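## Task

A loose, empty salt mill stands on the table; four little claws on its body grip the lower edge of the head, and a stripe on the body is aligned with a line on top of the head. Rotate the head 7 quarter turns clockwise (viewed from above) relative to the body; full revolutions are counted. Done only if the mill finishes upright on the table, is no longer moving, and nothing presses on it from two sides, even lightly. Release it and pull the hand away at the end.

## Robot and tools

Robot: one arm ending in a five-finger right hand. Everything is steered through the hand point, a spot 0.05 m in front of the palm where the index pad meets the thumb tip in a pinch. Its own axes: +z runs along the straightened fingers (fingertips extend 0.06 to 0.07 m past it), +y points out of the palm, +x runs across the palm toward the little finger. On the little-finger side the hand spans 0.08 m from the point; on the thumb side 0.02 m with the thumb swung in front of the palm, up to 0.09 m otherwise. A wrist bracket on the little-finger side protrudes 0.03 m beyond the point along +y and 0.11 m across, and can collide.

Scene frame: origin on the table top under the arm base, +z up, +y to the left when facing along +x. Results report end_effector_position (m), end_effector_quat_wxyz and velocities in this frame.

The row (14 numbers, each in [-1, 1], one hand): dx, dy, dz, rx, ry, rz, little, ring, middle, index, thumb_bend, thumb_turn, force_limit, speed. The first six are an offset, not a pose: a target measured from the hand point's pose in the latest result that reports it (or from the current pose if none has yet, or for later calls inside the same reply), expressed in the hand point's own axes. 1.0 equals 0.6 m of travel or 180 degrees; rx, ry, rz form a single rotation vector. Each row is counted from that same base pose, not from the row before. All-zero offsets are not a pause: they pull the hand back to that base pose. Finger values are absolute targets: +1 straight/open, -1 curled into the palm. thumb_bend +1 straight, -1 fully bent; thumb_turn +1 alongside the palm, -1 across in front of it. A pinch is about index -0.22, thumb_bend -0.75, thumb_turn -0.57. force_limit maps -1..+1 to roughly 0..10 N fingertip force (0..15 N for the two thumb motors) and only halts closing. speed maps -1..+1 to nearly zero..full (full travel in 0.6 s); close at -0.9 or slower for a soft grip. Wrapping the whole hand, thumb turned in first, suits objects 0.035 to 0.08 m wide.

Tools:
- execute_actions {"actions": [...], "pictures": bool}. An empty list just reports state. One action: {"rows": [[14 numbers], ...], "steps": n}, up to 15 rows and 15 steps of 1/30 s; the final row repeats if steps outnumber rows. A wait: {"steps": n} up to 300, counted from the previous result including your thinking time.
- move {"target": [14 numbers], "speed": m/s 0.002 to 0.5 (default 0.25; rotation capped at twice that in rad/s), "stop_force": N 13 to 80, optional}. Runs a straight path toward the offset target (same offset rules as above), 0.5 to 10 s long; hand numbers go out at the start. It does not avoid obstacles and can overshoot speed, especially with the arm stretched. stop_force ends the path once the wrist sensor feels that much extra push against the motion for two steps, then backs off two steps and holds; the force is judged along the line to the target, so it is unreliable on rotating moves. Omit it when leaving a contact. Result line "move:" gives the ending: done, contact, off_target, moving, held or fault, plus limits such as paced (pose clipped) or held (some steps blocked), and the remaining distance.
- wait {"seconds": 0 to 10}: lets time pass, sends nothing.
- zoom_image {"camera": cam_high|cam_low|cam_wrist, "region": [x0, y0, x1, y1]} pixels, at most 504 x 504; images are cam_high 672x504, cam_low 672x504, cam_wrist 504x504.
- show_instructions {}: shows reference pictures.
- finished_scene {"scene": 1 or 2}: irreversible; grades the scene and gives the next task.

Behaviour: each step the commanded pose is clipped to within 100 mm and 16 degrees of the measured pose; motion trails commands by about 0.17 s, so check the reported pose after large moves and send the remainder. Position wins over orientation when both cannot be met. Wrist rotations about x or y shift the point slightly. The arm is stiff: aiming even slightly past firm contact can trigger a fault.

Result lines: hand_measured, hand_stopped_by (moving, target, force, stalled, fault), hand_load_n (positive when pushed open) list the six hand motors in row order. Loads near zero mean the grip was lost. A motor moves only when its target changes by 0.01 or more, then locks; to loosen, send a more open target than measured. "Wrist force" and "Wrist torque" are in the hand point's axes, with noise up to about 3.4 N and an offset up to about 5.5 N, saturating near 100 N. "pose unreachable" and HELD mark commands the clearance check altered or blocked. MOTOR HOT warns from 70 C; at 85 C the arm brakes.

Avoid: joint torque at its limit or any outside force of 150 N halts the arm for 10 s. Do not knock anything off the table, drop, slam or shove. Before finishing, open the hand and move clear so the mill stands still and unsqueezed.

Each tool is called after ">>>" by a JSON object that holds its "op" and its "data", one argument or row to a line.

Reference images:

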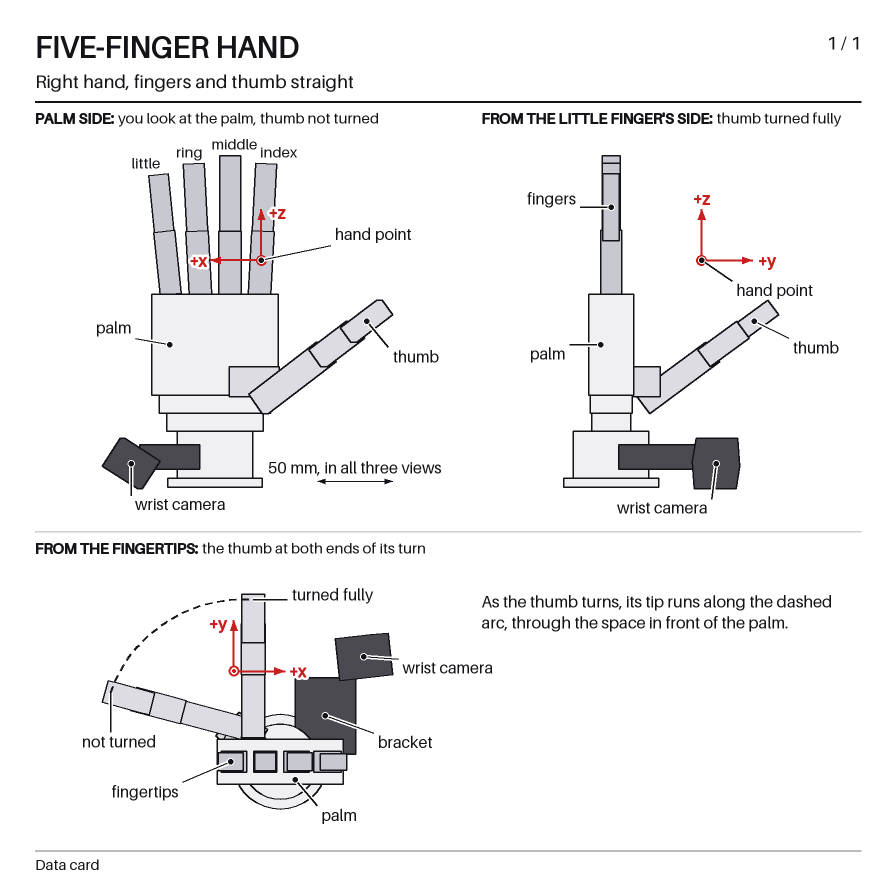

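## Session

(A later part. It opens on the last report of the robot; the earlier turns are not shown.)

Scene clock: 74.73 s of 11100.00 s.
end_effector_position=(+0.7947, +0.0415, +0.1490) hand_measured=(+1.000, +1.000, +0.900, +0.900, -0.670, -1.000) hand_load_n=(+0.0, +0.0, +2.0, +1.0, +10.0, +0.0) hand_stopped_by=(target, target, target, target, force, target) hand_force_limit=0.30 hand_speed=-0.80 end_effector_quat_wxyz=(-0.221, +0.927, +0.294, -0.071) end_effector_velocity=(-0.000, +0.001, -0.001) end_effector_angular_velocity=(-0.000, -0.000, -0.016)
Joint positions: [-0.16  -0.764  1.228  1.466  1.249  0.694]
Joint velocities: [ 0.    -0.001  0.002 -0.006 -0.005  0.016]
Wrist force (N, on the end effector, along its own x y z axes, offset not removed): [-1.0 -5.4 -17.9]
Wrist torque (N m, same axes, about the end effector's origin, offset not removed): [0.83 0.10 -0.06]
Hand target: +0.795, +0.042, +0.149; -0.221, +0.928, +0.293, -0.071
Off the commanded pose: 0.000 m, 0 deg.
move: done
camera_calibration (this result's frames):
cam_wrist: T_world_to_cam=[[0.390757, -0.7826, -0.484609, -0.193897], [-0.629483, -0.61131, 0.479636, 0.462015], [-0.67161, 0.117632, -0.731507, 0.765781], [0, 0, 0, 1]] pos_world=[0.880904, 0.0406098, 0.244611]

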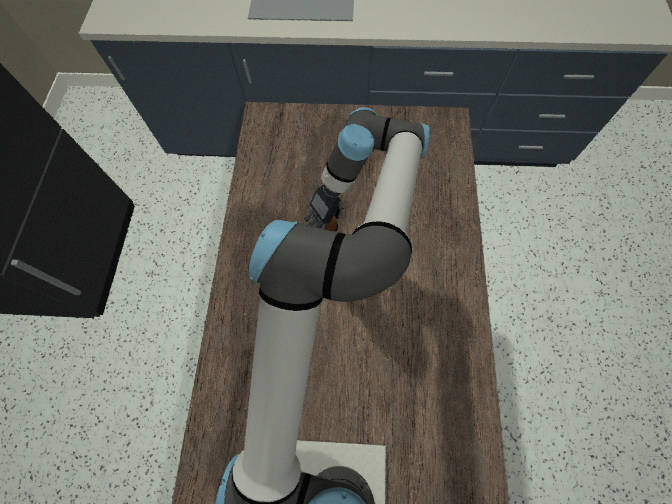

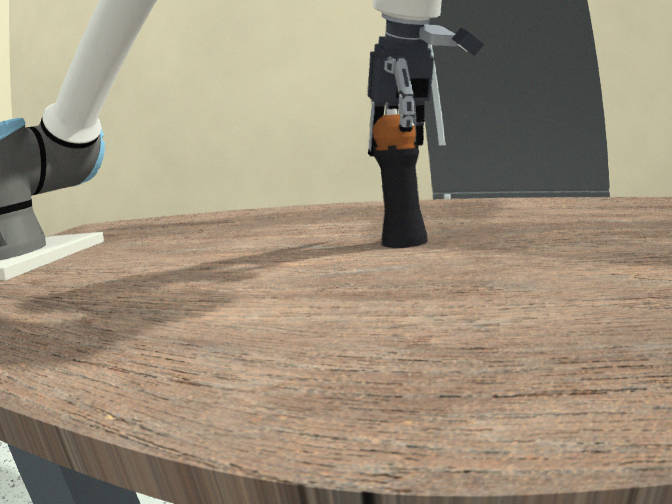

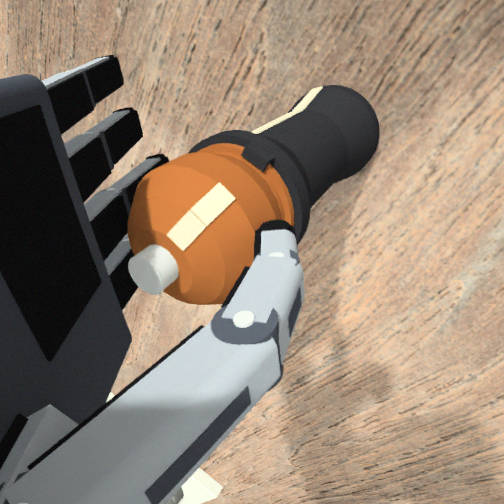

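>>> {"op": "move", "data": {
  "target": [-0.01447,-0.0080,0.00415,0,0.0502,0.0991,1,1,0.9,0.9,-0.95,-1,0.3,-0.8],
  "speed": 0.2
}}

>>> {"op": "move", "data": {
  "target": [-0.01447,-0.0080,0.00415,0,0.0502,0.0991,1,1,0.9,0.9,-0.95,-1,0.3,-0.8],
  "speed": 0.2
}}

>>> {"op": "move", "data": {
  "target": [-0.01447,-0.0080,0.00415,0,0.0502,0.0991,1,1,0.9,0.9,-0.95,-1,0.3,-0.8],
  "speed": 0.2
}}

Scene clock: 77.07 s of 11100.00 s.
end_effector_position=(+0.7845, +0.0410, +0.1490) hand_measured=(+1.000, +1.000, +0.900, +0.900, -0.670, -1.000) hand_load_n=(+0.0, +0.0, +2.5, +1.5, +10.0, +1.0) hand_stopped_by=(target, target, target, target, force, target) hand_force_limit=0.30 hand_speed=-0.80 end_effector_quat_wxyz=(-0.230, +0.964, +0.130, -0.031) end_effector_velocity=(-0.000, -0.000, -0.001) end_effector_angular_velocity=(-0.002, -0.002, -0.017)
Joint positions: [-0.191 -0.809  1.285  1.338  1.155  1.018]
Joint velocities: [-0.001 -0.003  0.004 -0.011 -0.002  0.017]
Wrist force (N, on the end effector, along its own x y z axes, offset not removed): [-5.0 -7.1 -17.3]
Wrist torque (N m, same axes, about the end effector's origin, offset not removed): [0.75 0.27 -0.18]
Hand target: +0.784, +0.041, +0.149; -0.230, +0.964, +0.129, -0.031
Off the commanded pose: 0.000 m, 0 deg.
move: done
camera_calibration (this result's frames):
cam_wrist: T_world_to_cam=[[0.101556, -0.868741, -0.484743, 0.0400604], [-0.799879, -0.361022, 0.479433, 0.578749], [-0.591506, 0.339047, -0.731552, 0.6871], [0, 0, 0, 1]] pos_world=[0.865285, 0.0107844, 0.244597]

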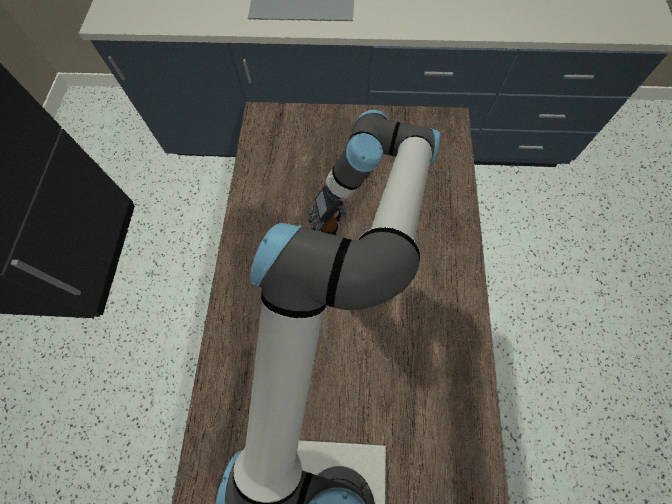

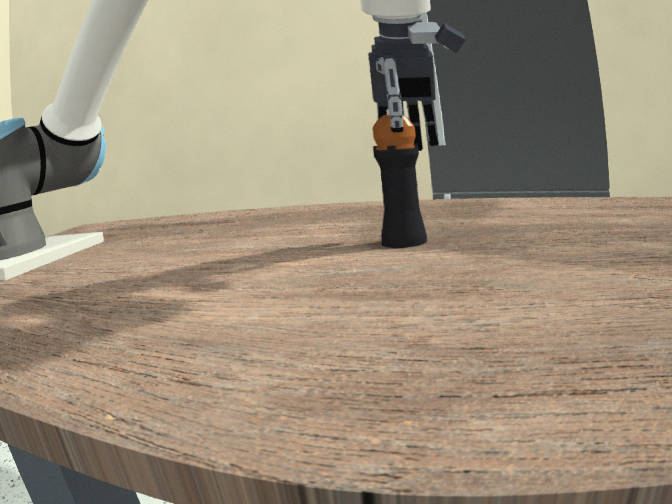

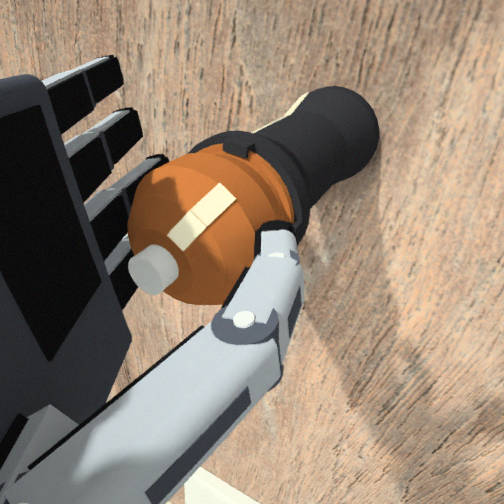

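Scene clock: 78.47 s of 11100.00 s.
end_effector_position=(+0.7748, +0.0439, +0.1490) hand_measured=(+1.000, +1.000, +0.900, +0.900, -0.670, -1.000) hand_load_n=(+0.0, +0.0, +2.0, +1.5, +10.0, +1.0) hand_stopped_by=(target, target, target, target, force, target) hand_force_limit=0.30 hand_speed=-0.80 end_effector_quat_wxyz=(-0.232, +0.972, -0.039, +0.009) end_effector_velocity=(-0.001, +0.000, +0.001) end_effector_angular_velocity=(-0.001, +0.001, -0.018)
Joint positions: [-0.213 -0.866  1.354  1.177  1.101  1.373]
Joint velocities: [-0.001 -0.004  0.004 -0.008 -0.     0.02 ]
Wrist force (N, on the end effector, along its own x y z axes, offset not removed): [-0.6 -2.5 -16.9]
Wrist torque (N m, same axes, about the end effector's origin, offset not removed): [1.27 -0.33 0.19]
Hand target: +0.775, +0.044, +0.149; -0.232, +0.972, -0.040, +0.009
Off the commanded pose: 0.000 m, 0 deg.
move: done
camera_calibration (this result's frames):
cam_wrist: T_world_to_cam=[[-0.199648, -0.851471, -0.48491, 0.276208], [-0.874987, -0.0678376, 0.47937, 0.61735], [-0.441065, 0.519995, -0.731482, 0.555789], [0, 0, 0, 1]] pos_world=[0.840457, -0.0119453, 0.244546]

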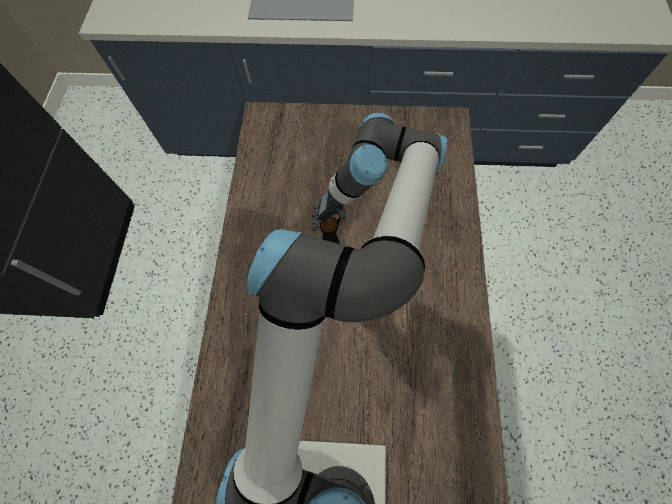

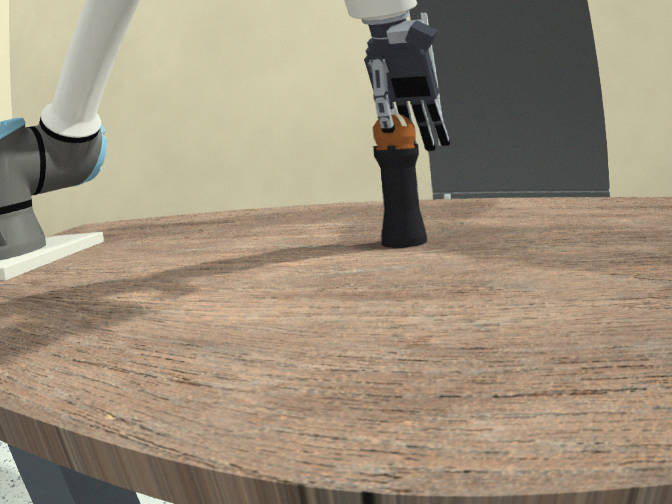

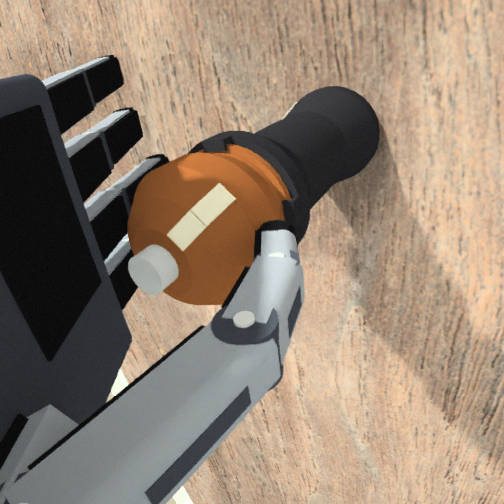

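Scene clock: 79.87 s of 11100.00 s.
end_effector_position=(+0.7666, +0.0499, +0.1489) hand_measured=(+1.000, +1.000, +0.900, +0.900, -0.670, -1.000) hand_load_n=(+0.0, +0.0, +2.5, +2.0, +10.0, +1.5) hand_stopped_by=(target, target, target, target, force, target) hand_force_limit=0.30 hand_speed=-0.80 end_effector_quat_wxyz=(-0.227, +0.951, -0.206, +0.049) end_effector_velocity=(-0.000, -0.000, +0.001) end_effector_angular_velocity=(-0.001, -0.002, -0.017)
Joint positions: [-0.222 -0.932  1.429  0.997  1.099  1.752]
Joint velocities: [-0.001 -0.004  0.004 -0.01   0.002  0.019]
Wrist force (N, on the end effector, along its own x y z axes, offset not removed): [-5.4 -9.3 -18.3]
Wrist torque (N m, same axes, about the end effector's origin, offset not removed): [1.11 0.14 -0.22]
Hand target: +0.766, +0.050, +0.149; -0.227, +0.950, -0.207, +0.049
Off the commanded pose: 0.000 m, 0 deg.
move: done
camera_calibration (this result's frames):
cam_wrist: T_world_to_cam=[[-0.477124, -0.732904, -0.484979, 0.486457], [-0.845948, 0.233453, 0.47945, 0.573304], [-0.238171, 0.639024, -0.731384, 0.387506], [0, 0, 0, 1]] pos_world=[0.809379, -0.0249386, 0.244467]

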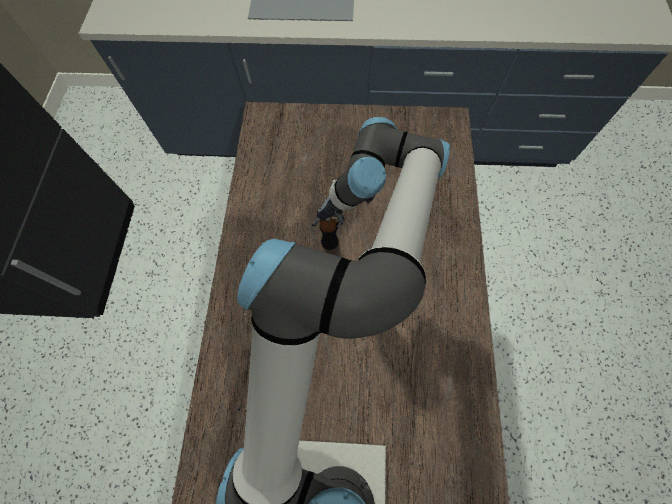

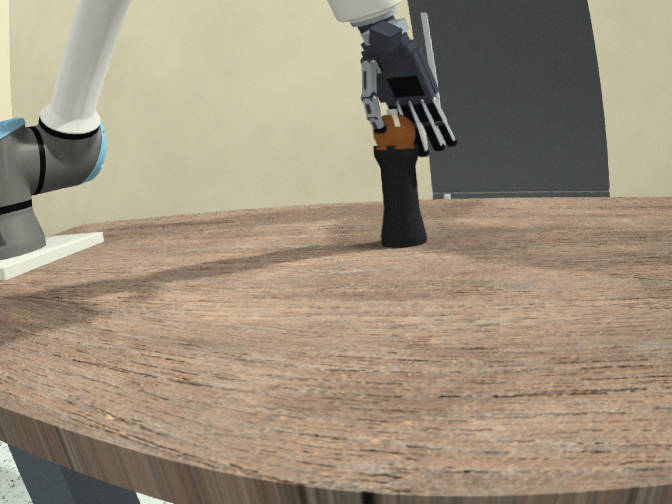

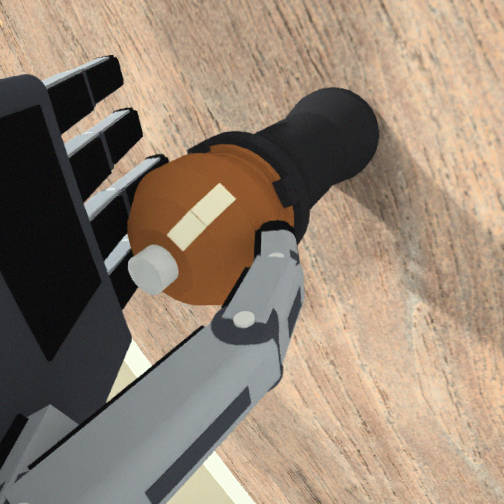

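>>> {"op": "move", "data": {
  "target": [-0.01447,-0.0080,0.00415,0,0.0502,0.0991,1,1,0.9,0.9,-0.95,-1,0.3,-0.8],
  "speed": 0.2
}}

>>> {"op": "move", "data": {
  "target": [-0.01447,-0.0080,0.00415,0,0.0502,0.0991,1,1,0.9,0.9,-0.95,-1,0.3,-0.8],
  "speed": 0.2
}}

>>> {"op": "move", "data": {
  "target": [-0.01447,-0.0080,0.00415,0,0.0502,0.0991,1,1,0.9,0.9,-0.95,-1,0.3,-0.8],
  "speed": 0.2
}}

>>> {"op": "move", "data": {
  "target": [-0.01447,-0.0080,0.00415,0,0.0502,0.0991,1,1,0.9,0.9,-0.95,-1,0.3,-0.8],
  "speed": 0.2
}}

Scene clock: 82.83 s of 11100.00 s.
end_effector_position=(+0.7609, +0.0584, +0.1488) hand_measured=(+1.000, +1.000, +0.900, +0.900, -0.670, -1.000) hand_load_n=(+0.0, +0.0, +2.5, +1.5, +10.0, +1.5) hand_stopped_by=(target, target, target, target, force, target) hand_force_limit=0.30 hand_speed=-0.80 end_effector_quat_wxyz=(-0.215, +0.901, -0.367, +0.087) end_effector_velocity=(+0.000, +0.001, +0.002) end_effector_angular_velocity=(-0.003, -0.004, -0.015)
Joint positions: [-0.216 -0.998  1.502  0.827  1.157  2.137]
Joint velocities: [ 0.002 -0.006  0.003 -0.009  0.006  0.018]
Wrist force (N, on the end effector, along its own x y z axes, offset not removed): [-2.2 -5.9 -18.9]
Wrist torque (N m, same axes, about the end effector's origin, offset not removed): [1.17 -0.30 0.15]
Hand target: +0.761, +0.058, +0.149; -0.215, +0.901, -0.368, +0.087
Off the commanded pose: 0.000 m, 0 deg.
move: done
camera_calibration (this result's frames):
cam_wrist: T_world_to_cam=[[-0.697832, -0.527183, -0.48488, 0.645837], [-0.716227, 0.506983, 0.47957, 0.451885], [-0.00699515, 0.681943, -0.731372, 0.202254], [0, 0, 0, 1]] pos_world=[0.775753, -0.0265491, 0.244366]

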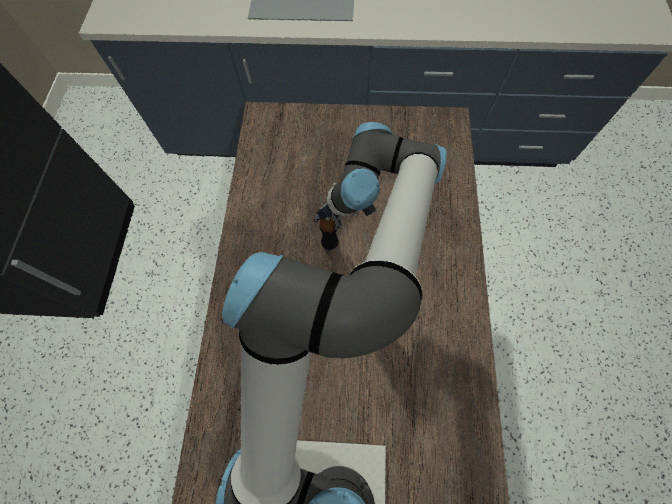

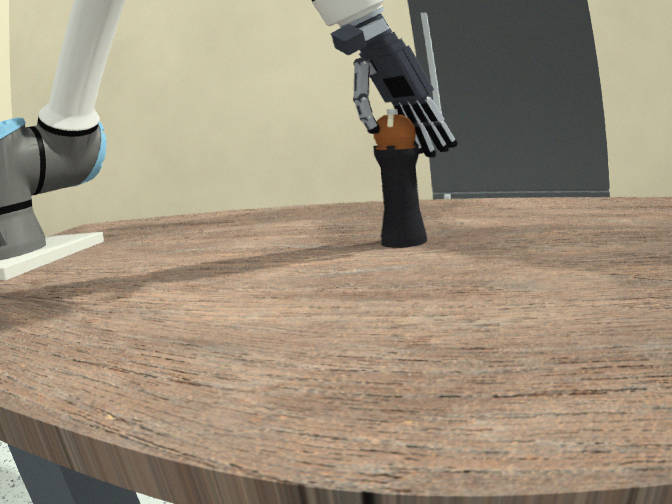

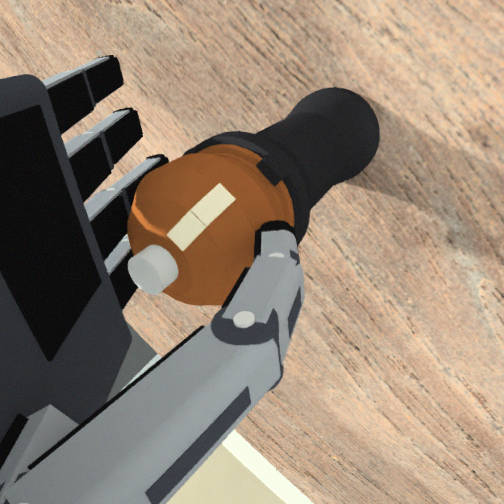

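Scene clock: 84.23 s of 11100.00 s.
end_effector_position=(+0.7585, +0.0683, +0.1487) hand_measured=(+1.000, +1.000, +0.900, +0.900, -0.670, -1.000) hand_load_n=(+0.0, +0.0, +2.0, +1.5, +10.0, +1.0) hand_stopped_by=(target, target, target, target, force, target) hand_force_limit=0.30 hand_speed=-0.80 end_effector_quat_wxyz=(-0.197, +0.824, -0.517, +0.123) end_effector_velocity=(-0.000, +0.000, +0.000) end_effector_angular_velocity=(-0.001, -0.001, -0.015)
Joint positions: [-0.194 -1.053  1.562  0.692  1.271  2.512]
Joint velocities: [ 0.002 -0.003  0.003 -0.006  0.007  0.016]
Wrist force (N, on the end effector, along its own x y z axes, offset not removed): [-1.4 -6.7 -19.8]
Wrist torque (N m, same axes, about the end effector's origin, offset not removed): [0.93 -0.27 0.01]
Hand target: +0.758, +0.068, +0.149; -0.197, +0.824, -0.517, +0.123
Off the commanded pose: 0.000 m, 0 deg.
move: done
camera_calibration (this result's frames):
cam_wrist: T_world_to_cam=[[-0.835548, -0.258691, -0.484704, 0.735387], [-0.501216, 0.72025, 0.479607, 0.267537], [0.225038, 0.643676, -0.731464, 0.0220498], [0, 0, 0, 1]] pos_world=[0.743583, -0.0166483, 0.244261]

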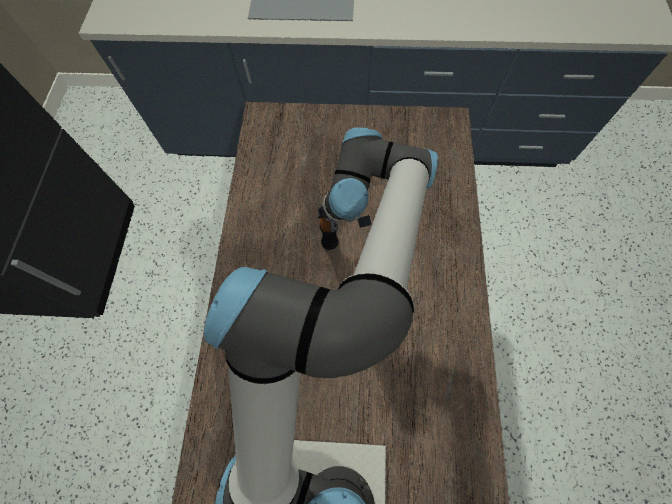

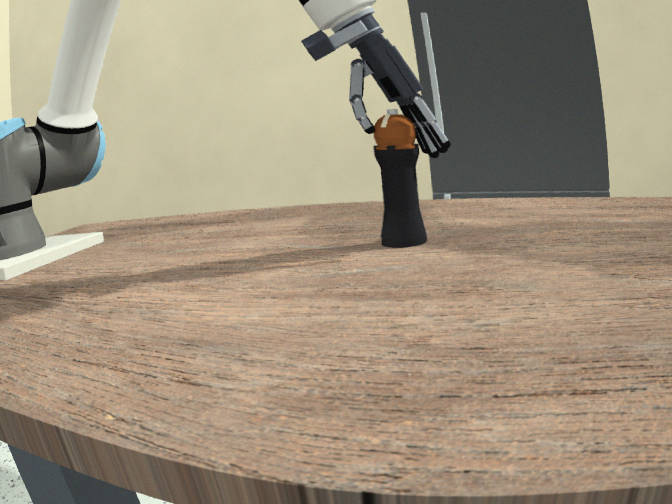

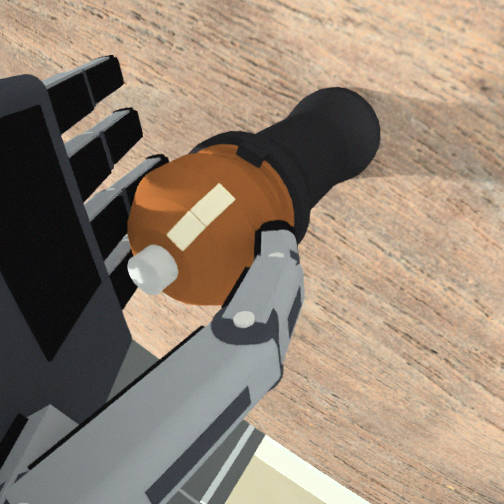

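Scene clock: 85.63 s of 11100.00 s.
end_effector_position=(+0.7596, +0.0784, +0.1486) hand_measured=(+1.000, +1.000, +0.900, +0.900, -0.670, -1.000) hand_load_n=(+0.0, +0.0, +2.0, +1.5, +10.5, +0.5) hand_stopped_by=(target, target, target, target, force, target) hand_force_limit=0.30 hand_speed=-0.80 end_effector_quat_wxyz=(-0.173, +0.723, -0.651, +0.155) end_effector_velocity=(+0.000, +0.000, -0.001) end_effector_angular_velocity=(+0.000, +0.001, -0.017)
Joint positions: [-0.157 -1.086  1.598  0.612  1.426  2.873]
Joint velocities: [ 0.002  0.001  0.001 -0.003  0.008  0.018]
Wrist force (N, on the end effector, along its own x y z axes, offset not removed): [-1.7 -4.9 -21.4]
Wrist torque (N m, same axes, about the end effector's origin, offset not removed): [1.24 0.18 -0.08]
Hand target: +0.760, +0.078, +0.149; -0.173, +0.722, -0.652, +0.155
Off the commanded pose: 0.000 m, 0 deg.
move: done
camera_calibration (this result's frames):
cam_wrist: T_world_to_cam=[[-0.873807, 0.0406799, -0.484568, 0.744424], [-0.226451, 0.847806, 0.479526, 0.0421729], [0.430327, 0.528744, -0.731607, -0.13168], [0, 0, 0, 1]] pos_world=[0.716699, 0.00358763, 0.244163]

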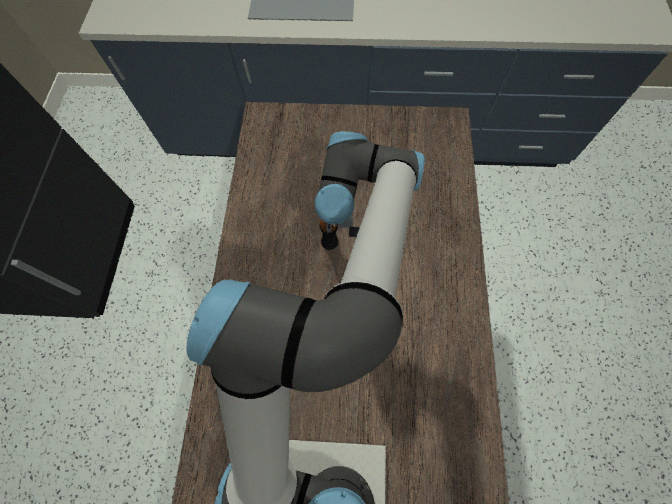

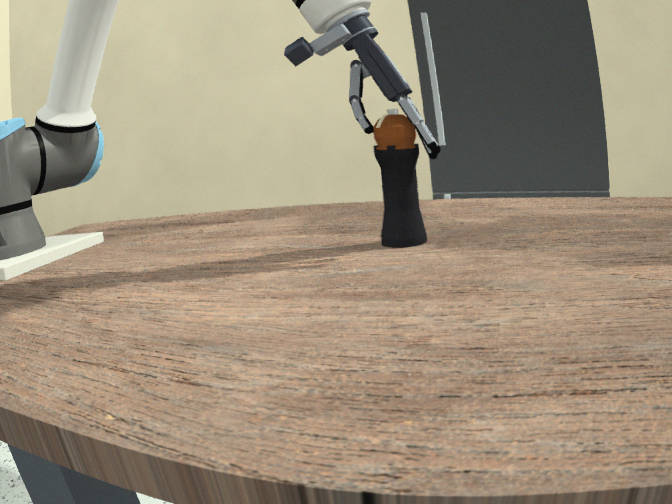

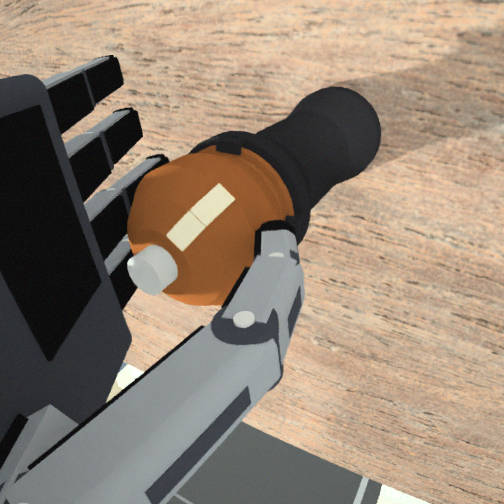

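Scene clock: 87.03 s of 11100.00 s.
end_effector_position=(+0.7641, +0.0875, +0.1485) hand_measured=(+1.000, +1.000, +0.900, +0.900, -0.670, -1.000) hand_load_n=(+0.0, +0.0, +2.5, +1.5, +10.5, +1.5) hand_stopped_by=(target, target, target, target, force, target) hand_force_limit=0.30 hand_speed=-0.80 end_effector_quat_wxyz=(+0.143, -0.600, +0.766, -0.182) end_effector_velocity=(+0.001, -0.000, -0.001) end_effector_angular_velocity=(+0.000, +0.001, -0.019)
Joint positions: [-0.11  -1.092  1.603  0.596  1.602  3.226]
Joint velocities: [ 0.002  0.002 -0.002  0.001  0.009  0.018]
Wrist force (N, on the end effector, along its own x y z axes, offset not removed): [-7.2 -9.9 -20.8]
Wrist torque (N m, same axes, about the end effector's origin, offset not removed): [1.01 0.59 -0.31]
Hand target: +0.764, +0.088, +0.148; +0.143, -0.599, +0.767, -0.183
Off the commanded pose: 0.000 m, 0 deg.
move: done
camera_calibration (this result's frames):
cam_wrist: T_world_to_cam=[[-0.807941, 0.335271, -0.484587, 0.671833], [0.0753185, 0.874373, 0.479374, -0.197378], [0.584429, 0.350808, -0.731694, -0.240634], [0, 0, 0, 1]] pos_world=[0.698302, 0.0317529, 0.244109]

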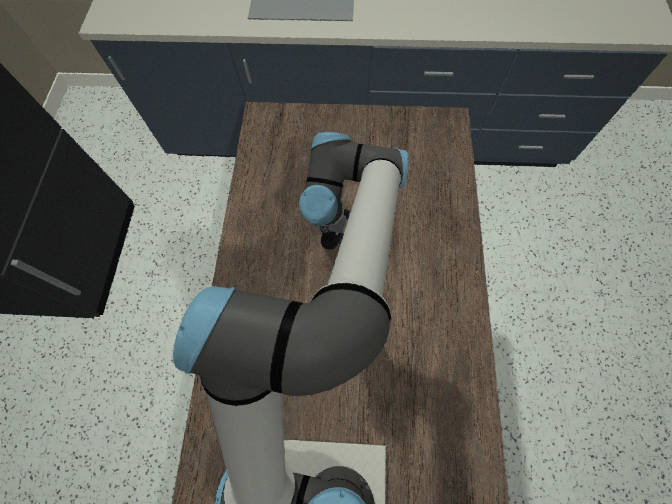

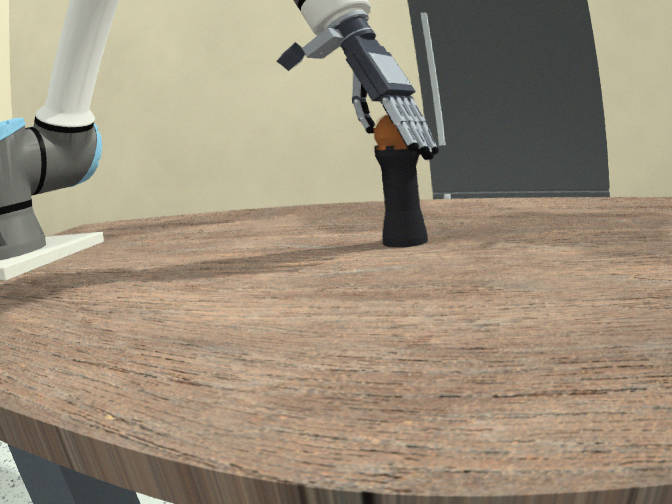

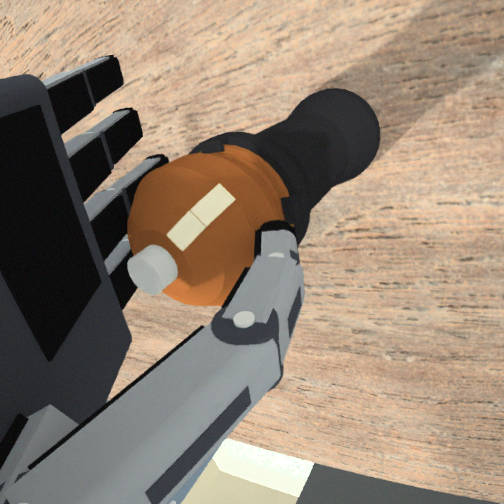

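>>> {"op": "move", "data": {
  "target": [-0.01447,-0.00806,0.00404,0,0.0502,0.0991,1,1,0.9,0.9,-0.95,-1,0.3,-0.8],
  "speed": 0.2
}}

>>> {"op": "move", "data": {
  "target": [-0.01447,-0.00806,0.00404,0,0.0502,0.0991,1,1,0.9,0.9,-0.95,-1,0.3,-0.8],
  "speed": 0.2
}}

>>> {"op": "move", "data": {
  "target": [-0.01447,-0.00806,0.00404,0,0.0502,0.0991,1,1,0.9,0.9,-0.95,-1,0.3,-0.8],
  "speed": 0.2
}}

>>> {"op": "move", "data": {
  "target": [-0.01447,-0.00806,0.00404,0,0.0502,0.0991,1,1,0.9,0.9,-0.95,-1,0.3,-0.8],
  "speed": 0.2
}}

Scene clock: 89.83 s of 11100.00 s.
end_effector_position=(+0.7714, +0.0946, +0.1485) hand_measured=(+1.000, +1.000, +0.900, +0.900, -0.670, -1.000) hand_load_n=(+0.0, +0.0, +2.0, +1.5, +10.5, +1.0) hand_stopped_by=(target, target, target, target, force, target) hand_force_limit=0.30 hand_speed=-0.80 end_effector_quat_wxyz=(+0.110, -0.458, +0.858, -0.204) end_effector_velocity=(+0.000, +0.002, -0.001) end_effector_angular_velocity=(+0.001, +0.002, -0.015)
Joint positions: [-0.061 -1.069  1.576  0.646  1.774  3.586]
Joint velocities: [ 0.004  0.003 -0.003  0.005  0.007  0.018]
Wrist force (N, on the end effector, along its own x y z axes, offset not removed): [-2.2 -7.7 -17.9]
Wrist torque (N m, same axes, about the end effector's origin, offset not removed): [0.58 -0.15 -0.06]
Hand target: +0.771, +0.095, +0.148; +0.109, -0.457, +0.858, -0.205
Off the commanded pose: 0.000 m, 0 deg.
move: done
camera_calibration (this result's frames):
cam_wrist: T_world_to_cam=[[-0.645798, 0.589975, -0.484639, 0.526236], [0.368192, 0.796714, 0.479251, -0.422634], [0.668865, 0.131059, -0.73174, -0.291743], [0, 0, 0, 1]] pos_world=[0.690589, 0.0644885, 0.244102]

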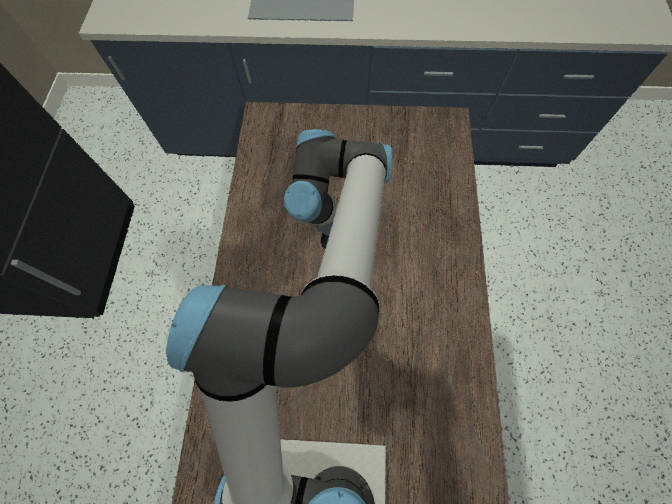

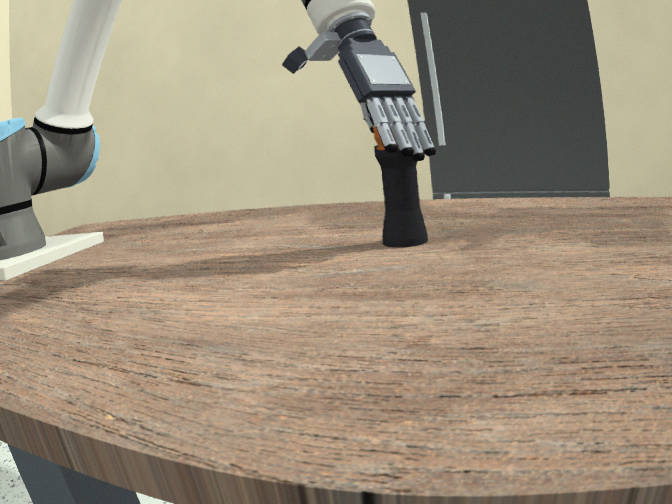

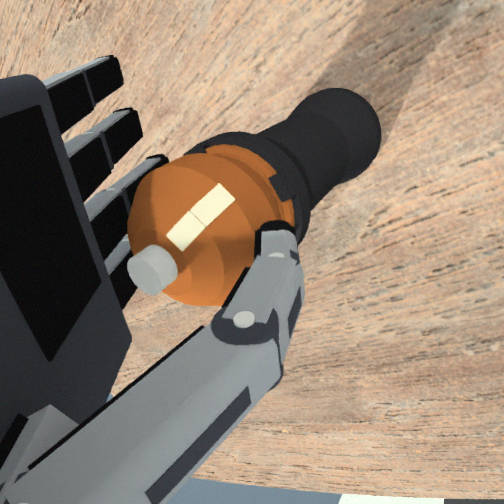

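Scene clock: 91.23 s of 11100.00 s.
end_effector_position=(+0.7807, +0.0987, +0.1485) hand_measured=(+1.000, +1.000, +0.900, +0.900, -0.670, -1.000) hand_load_n=(+0.0, +0.0, +2.5, +1.5, +10.5, +1.5) hand_stopped_by=(target, target, target, target, force, target) hand_force_limit=0.30 hand_speed=-0.80 end_effector_quat_wxyz=(+0.073, -0.303, +0.924, -0.220) end_effector_velocity=(+0.001, +0.001, +0.000) end_effector_angular_velocity=(+0.001, -0.000, -0.018)
Joint positions: [-0.019 -1.022  1.522  0.759  1.915  3.963]
Joint velocities: [ 0.002  0.003 -0.005  0.008  0.006  0.02 ]
Wrist force (N, on the end effector, along its own x y z axes, offset not removed): [-5.5 -6.3 -17.8]
Wrist torque (N m, same axes, about the end effector's origin, offset not removed): [1.10 0.20 -0.22]
Hand target: +0.781, +0.099, +0.148; +0.072, -0.302, +0.925, -0.220
Off the commanded pose: 0.000 m, 0 deg.
move: done
camera_calibration (this result's frames):
cam_wrist: T_world_to_cam=[[-0.406661, 0.774382, -0.484726, 0.32494], [0.617178, 0.624064, 0.479203, -0.606683], [0.673586, -0.104289, -0.731714, -0.278961], [0, 0, 0, 1]] pos_world=[0.694476, 0.0978889, 0.244111]

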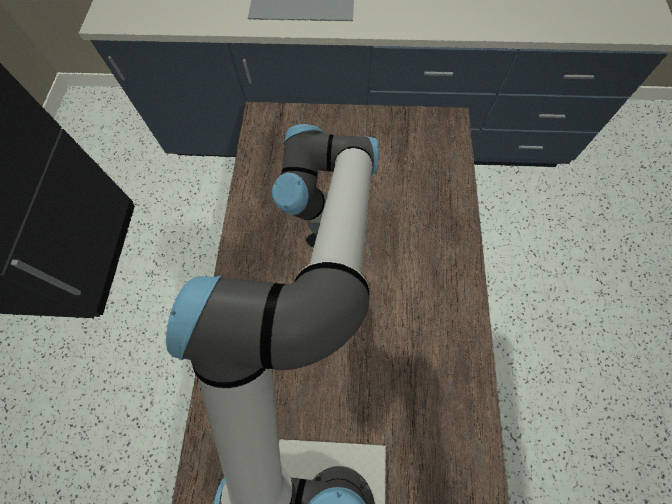

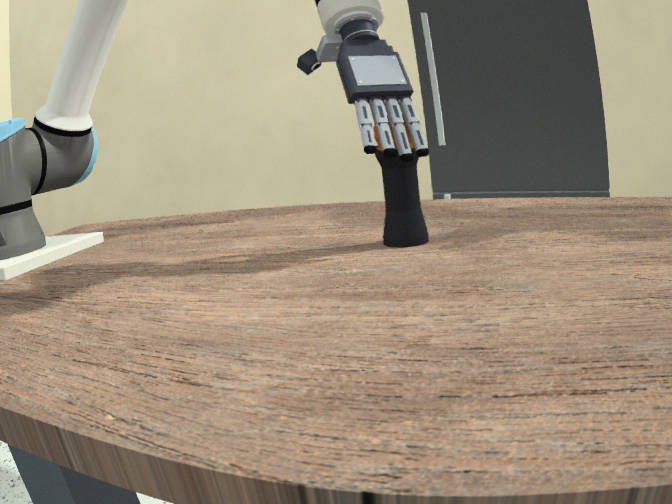

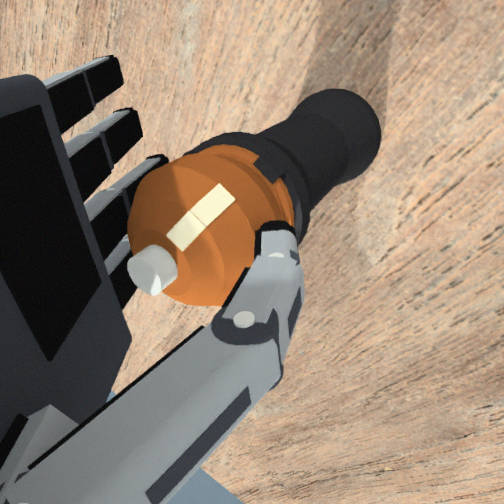

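Scene clock: 92.63 s of 11100.00 s.
end_effector_position=(+0.7908, +0.0994, +0.1485) hand_measured=(+1.000, +1.000, +0.900, +0.900, -0.670, -1.000) hand_load_n=(+0.0, +0.0, +2.5, +1.5, +10.5, +1.5) hand_stopped_by=(target, target, target, target, force, target) hand_force_limit=0.30 hand_speed=-0.80 end_effector_quat_wxyz=(+0.034, -0.139, +0.963, -0.230) end_effector_velocity=(-0.000, +0.001, -0.000) end_effector_angular_velocity=(-0.000, +0.002, -0.017)
Joint positions: [ 0.011 -0.958  1.451  0.921  2.004  4.36 ]
Joint velocities: [ 0.003  0.004 -0.003  0.011  0.003  0.022]
Wrist force (N, on the end effector, along its own x y z axes, offset not removed): [-4.4 -6.6 -17.9]
Wrist torque (N m, same axes, about the end effector's origin, offset not removed): [1.08 0.06 -0.02]
Hand target: +0.791, +0.099, +0.149; +0.033, -0.138, +0.963, -0.230
Off the commanded pose: 0.000 m, 0 deg.
move: done
camera_calibration (this result's frames):
cam_wrist: T_world_to_cam=[[-0.11902, 0.866513, -0.484758, 0.0918987], [0.792609, 0.376969, 0.479234, -0.727595], [0.598001, -0.327185, -0.731673, -0.203782], [0, 0, 0, 1]] pos_world=[0.709498, 0.127975, 0.244135]

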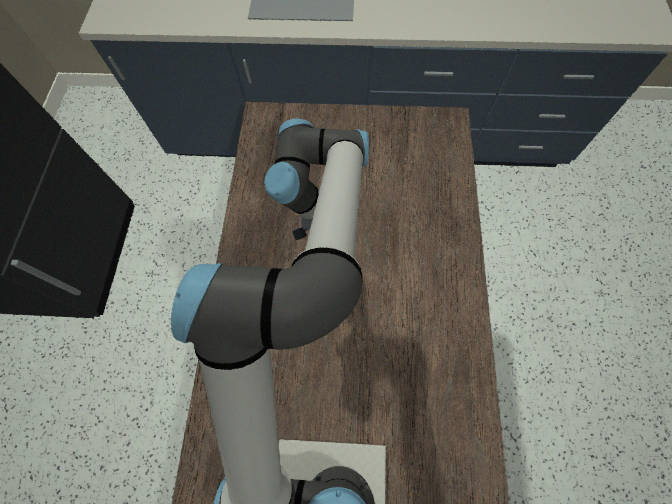

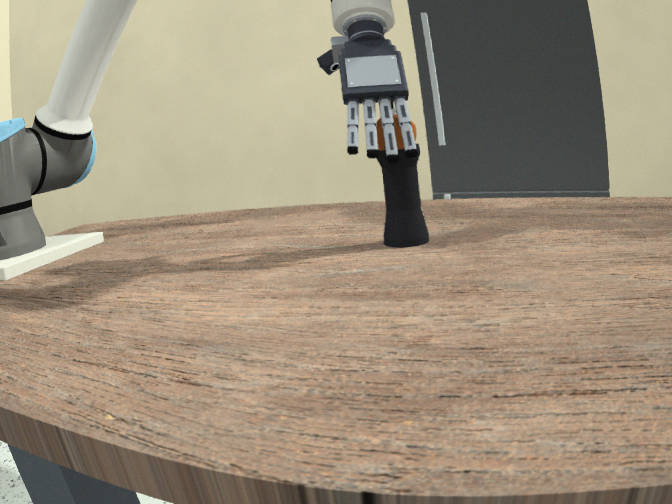

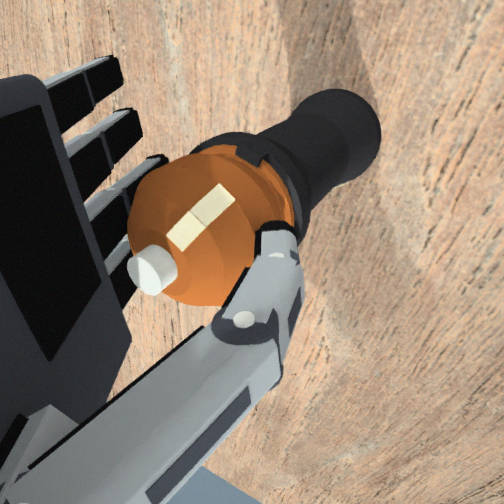

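Scene clock: 94.03 s of 11100.00 s.
end_effector_position=(+0.8006, +0.0966, +0.1486) hand_measured=(+1.000, +1.000, +0.900, +0.900, -0.670, -1.000) hand_load_n=(+0.0, +0.0, +2.5, +1.5, +10.5, +1.5) hand_stopped_by=(target, target, target, target, force, target) hand_force_limit=0.30 hand_speed=-0.80 end_effector_quat_wxyz=(-0.006, +0.029, +0.972, -0.232) end_effector_velocity=(-0.000, +0.001, -0.001) end_effector_angular_velocity=(-0.000, +0.003, -0.016)
Joint positions: [ 0.026 -0.89   1.376  1.107  2.029  4.761]
Joint velocities: [ 0.001  0.004 -0.003  0.011 -0.     0.019]
Wrist force (N, on the end effector, along its own x y z axes, offset not removed): [-2.7 -9.4 -15.9]
Wrist torque (N m, same axes, about the end effector's origin, offset not removed): [0.43 -0.19 -0.05]
Hand target: +0.801, +0.097, +0.149; -0.007, +0.030, +0.972, -0.232
Off the commanded pose: 0.000 m, 0 deg.
move: done
camera_calibration (this result's frames):
cam_wrist: T_world_to_cam=[[0.182845, 0.855258, -0.484872, -0.145046], [0.873557, 0.0849449, 0.479252, -0.770934], [0.451072, -0.511192, -0.731585, -0.0751328], [0, 0, 0, 1]] pos_world=[0.733866, 0.151131, 0.244177]

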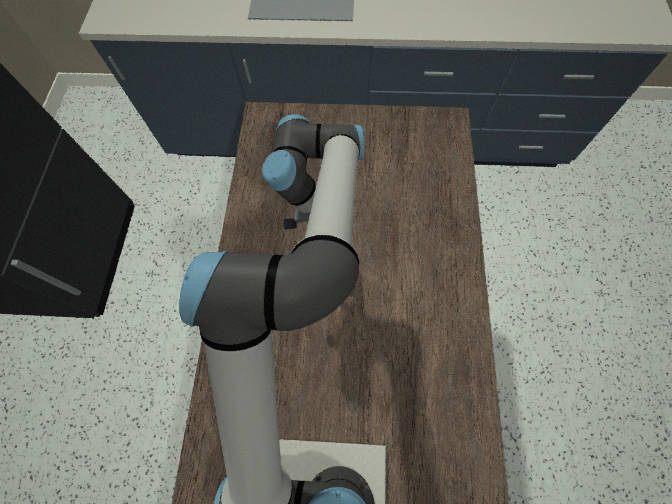

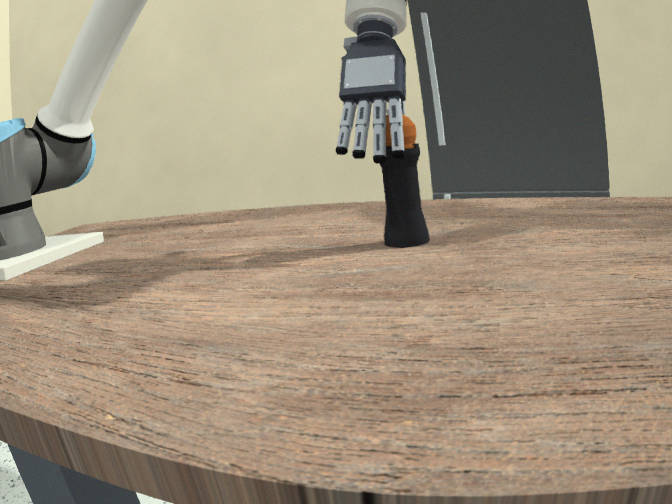

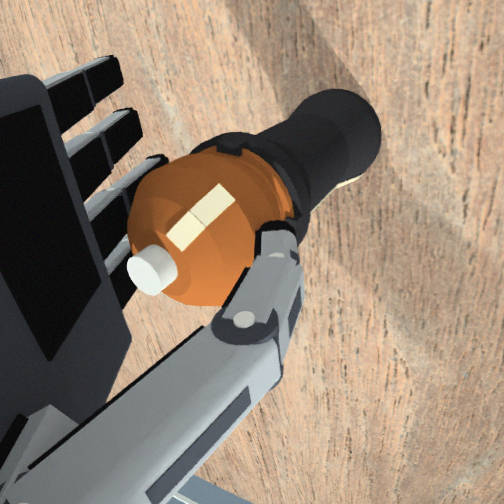

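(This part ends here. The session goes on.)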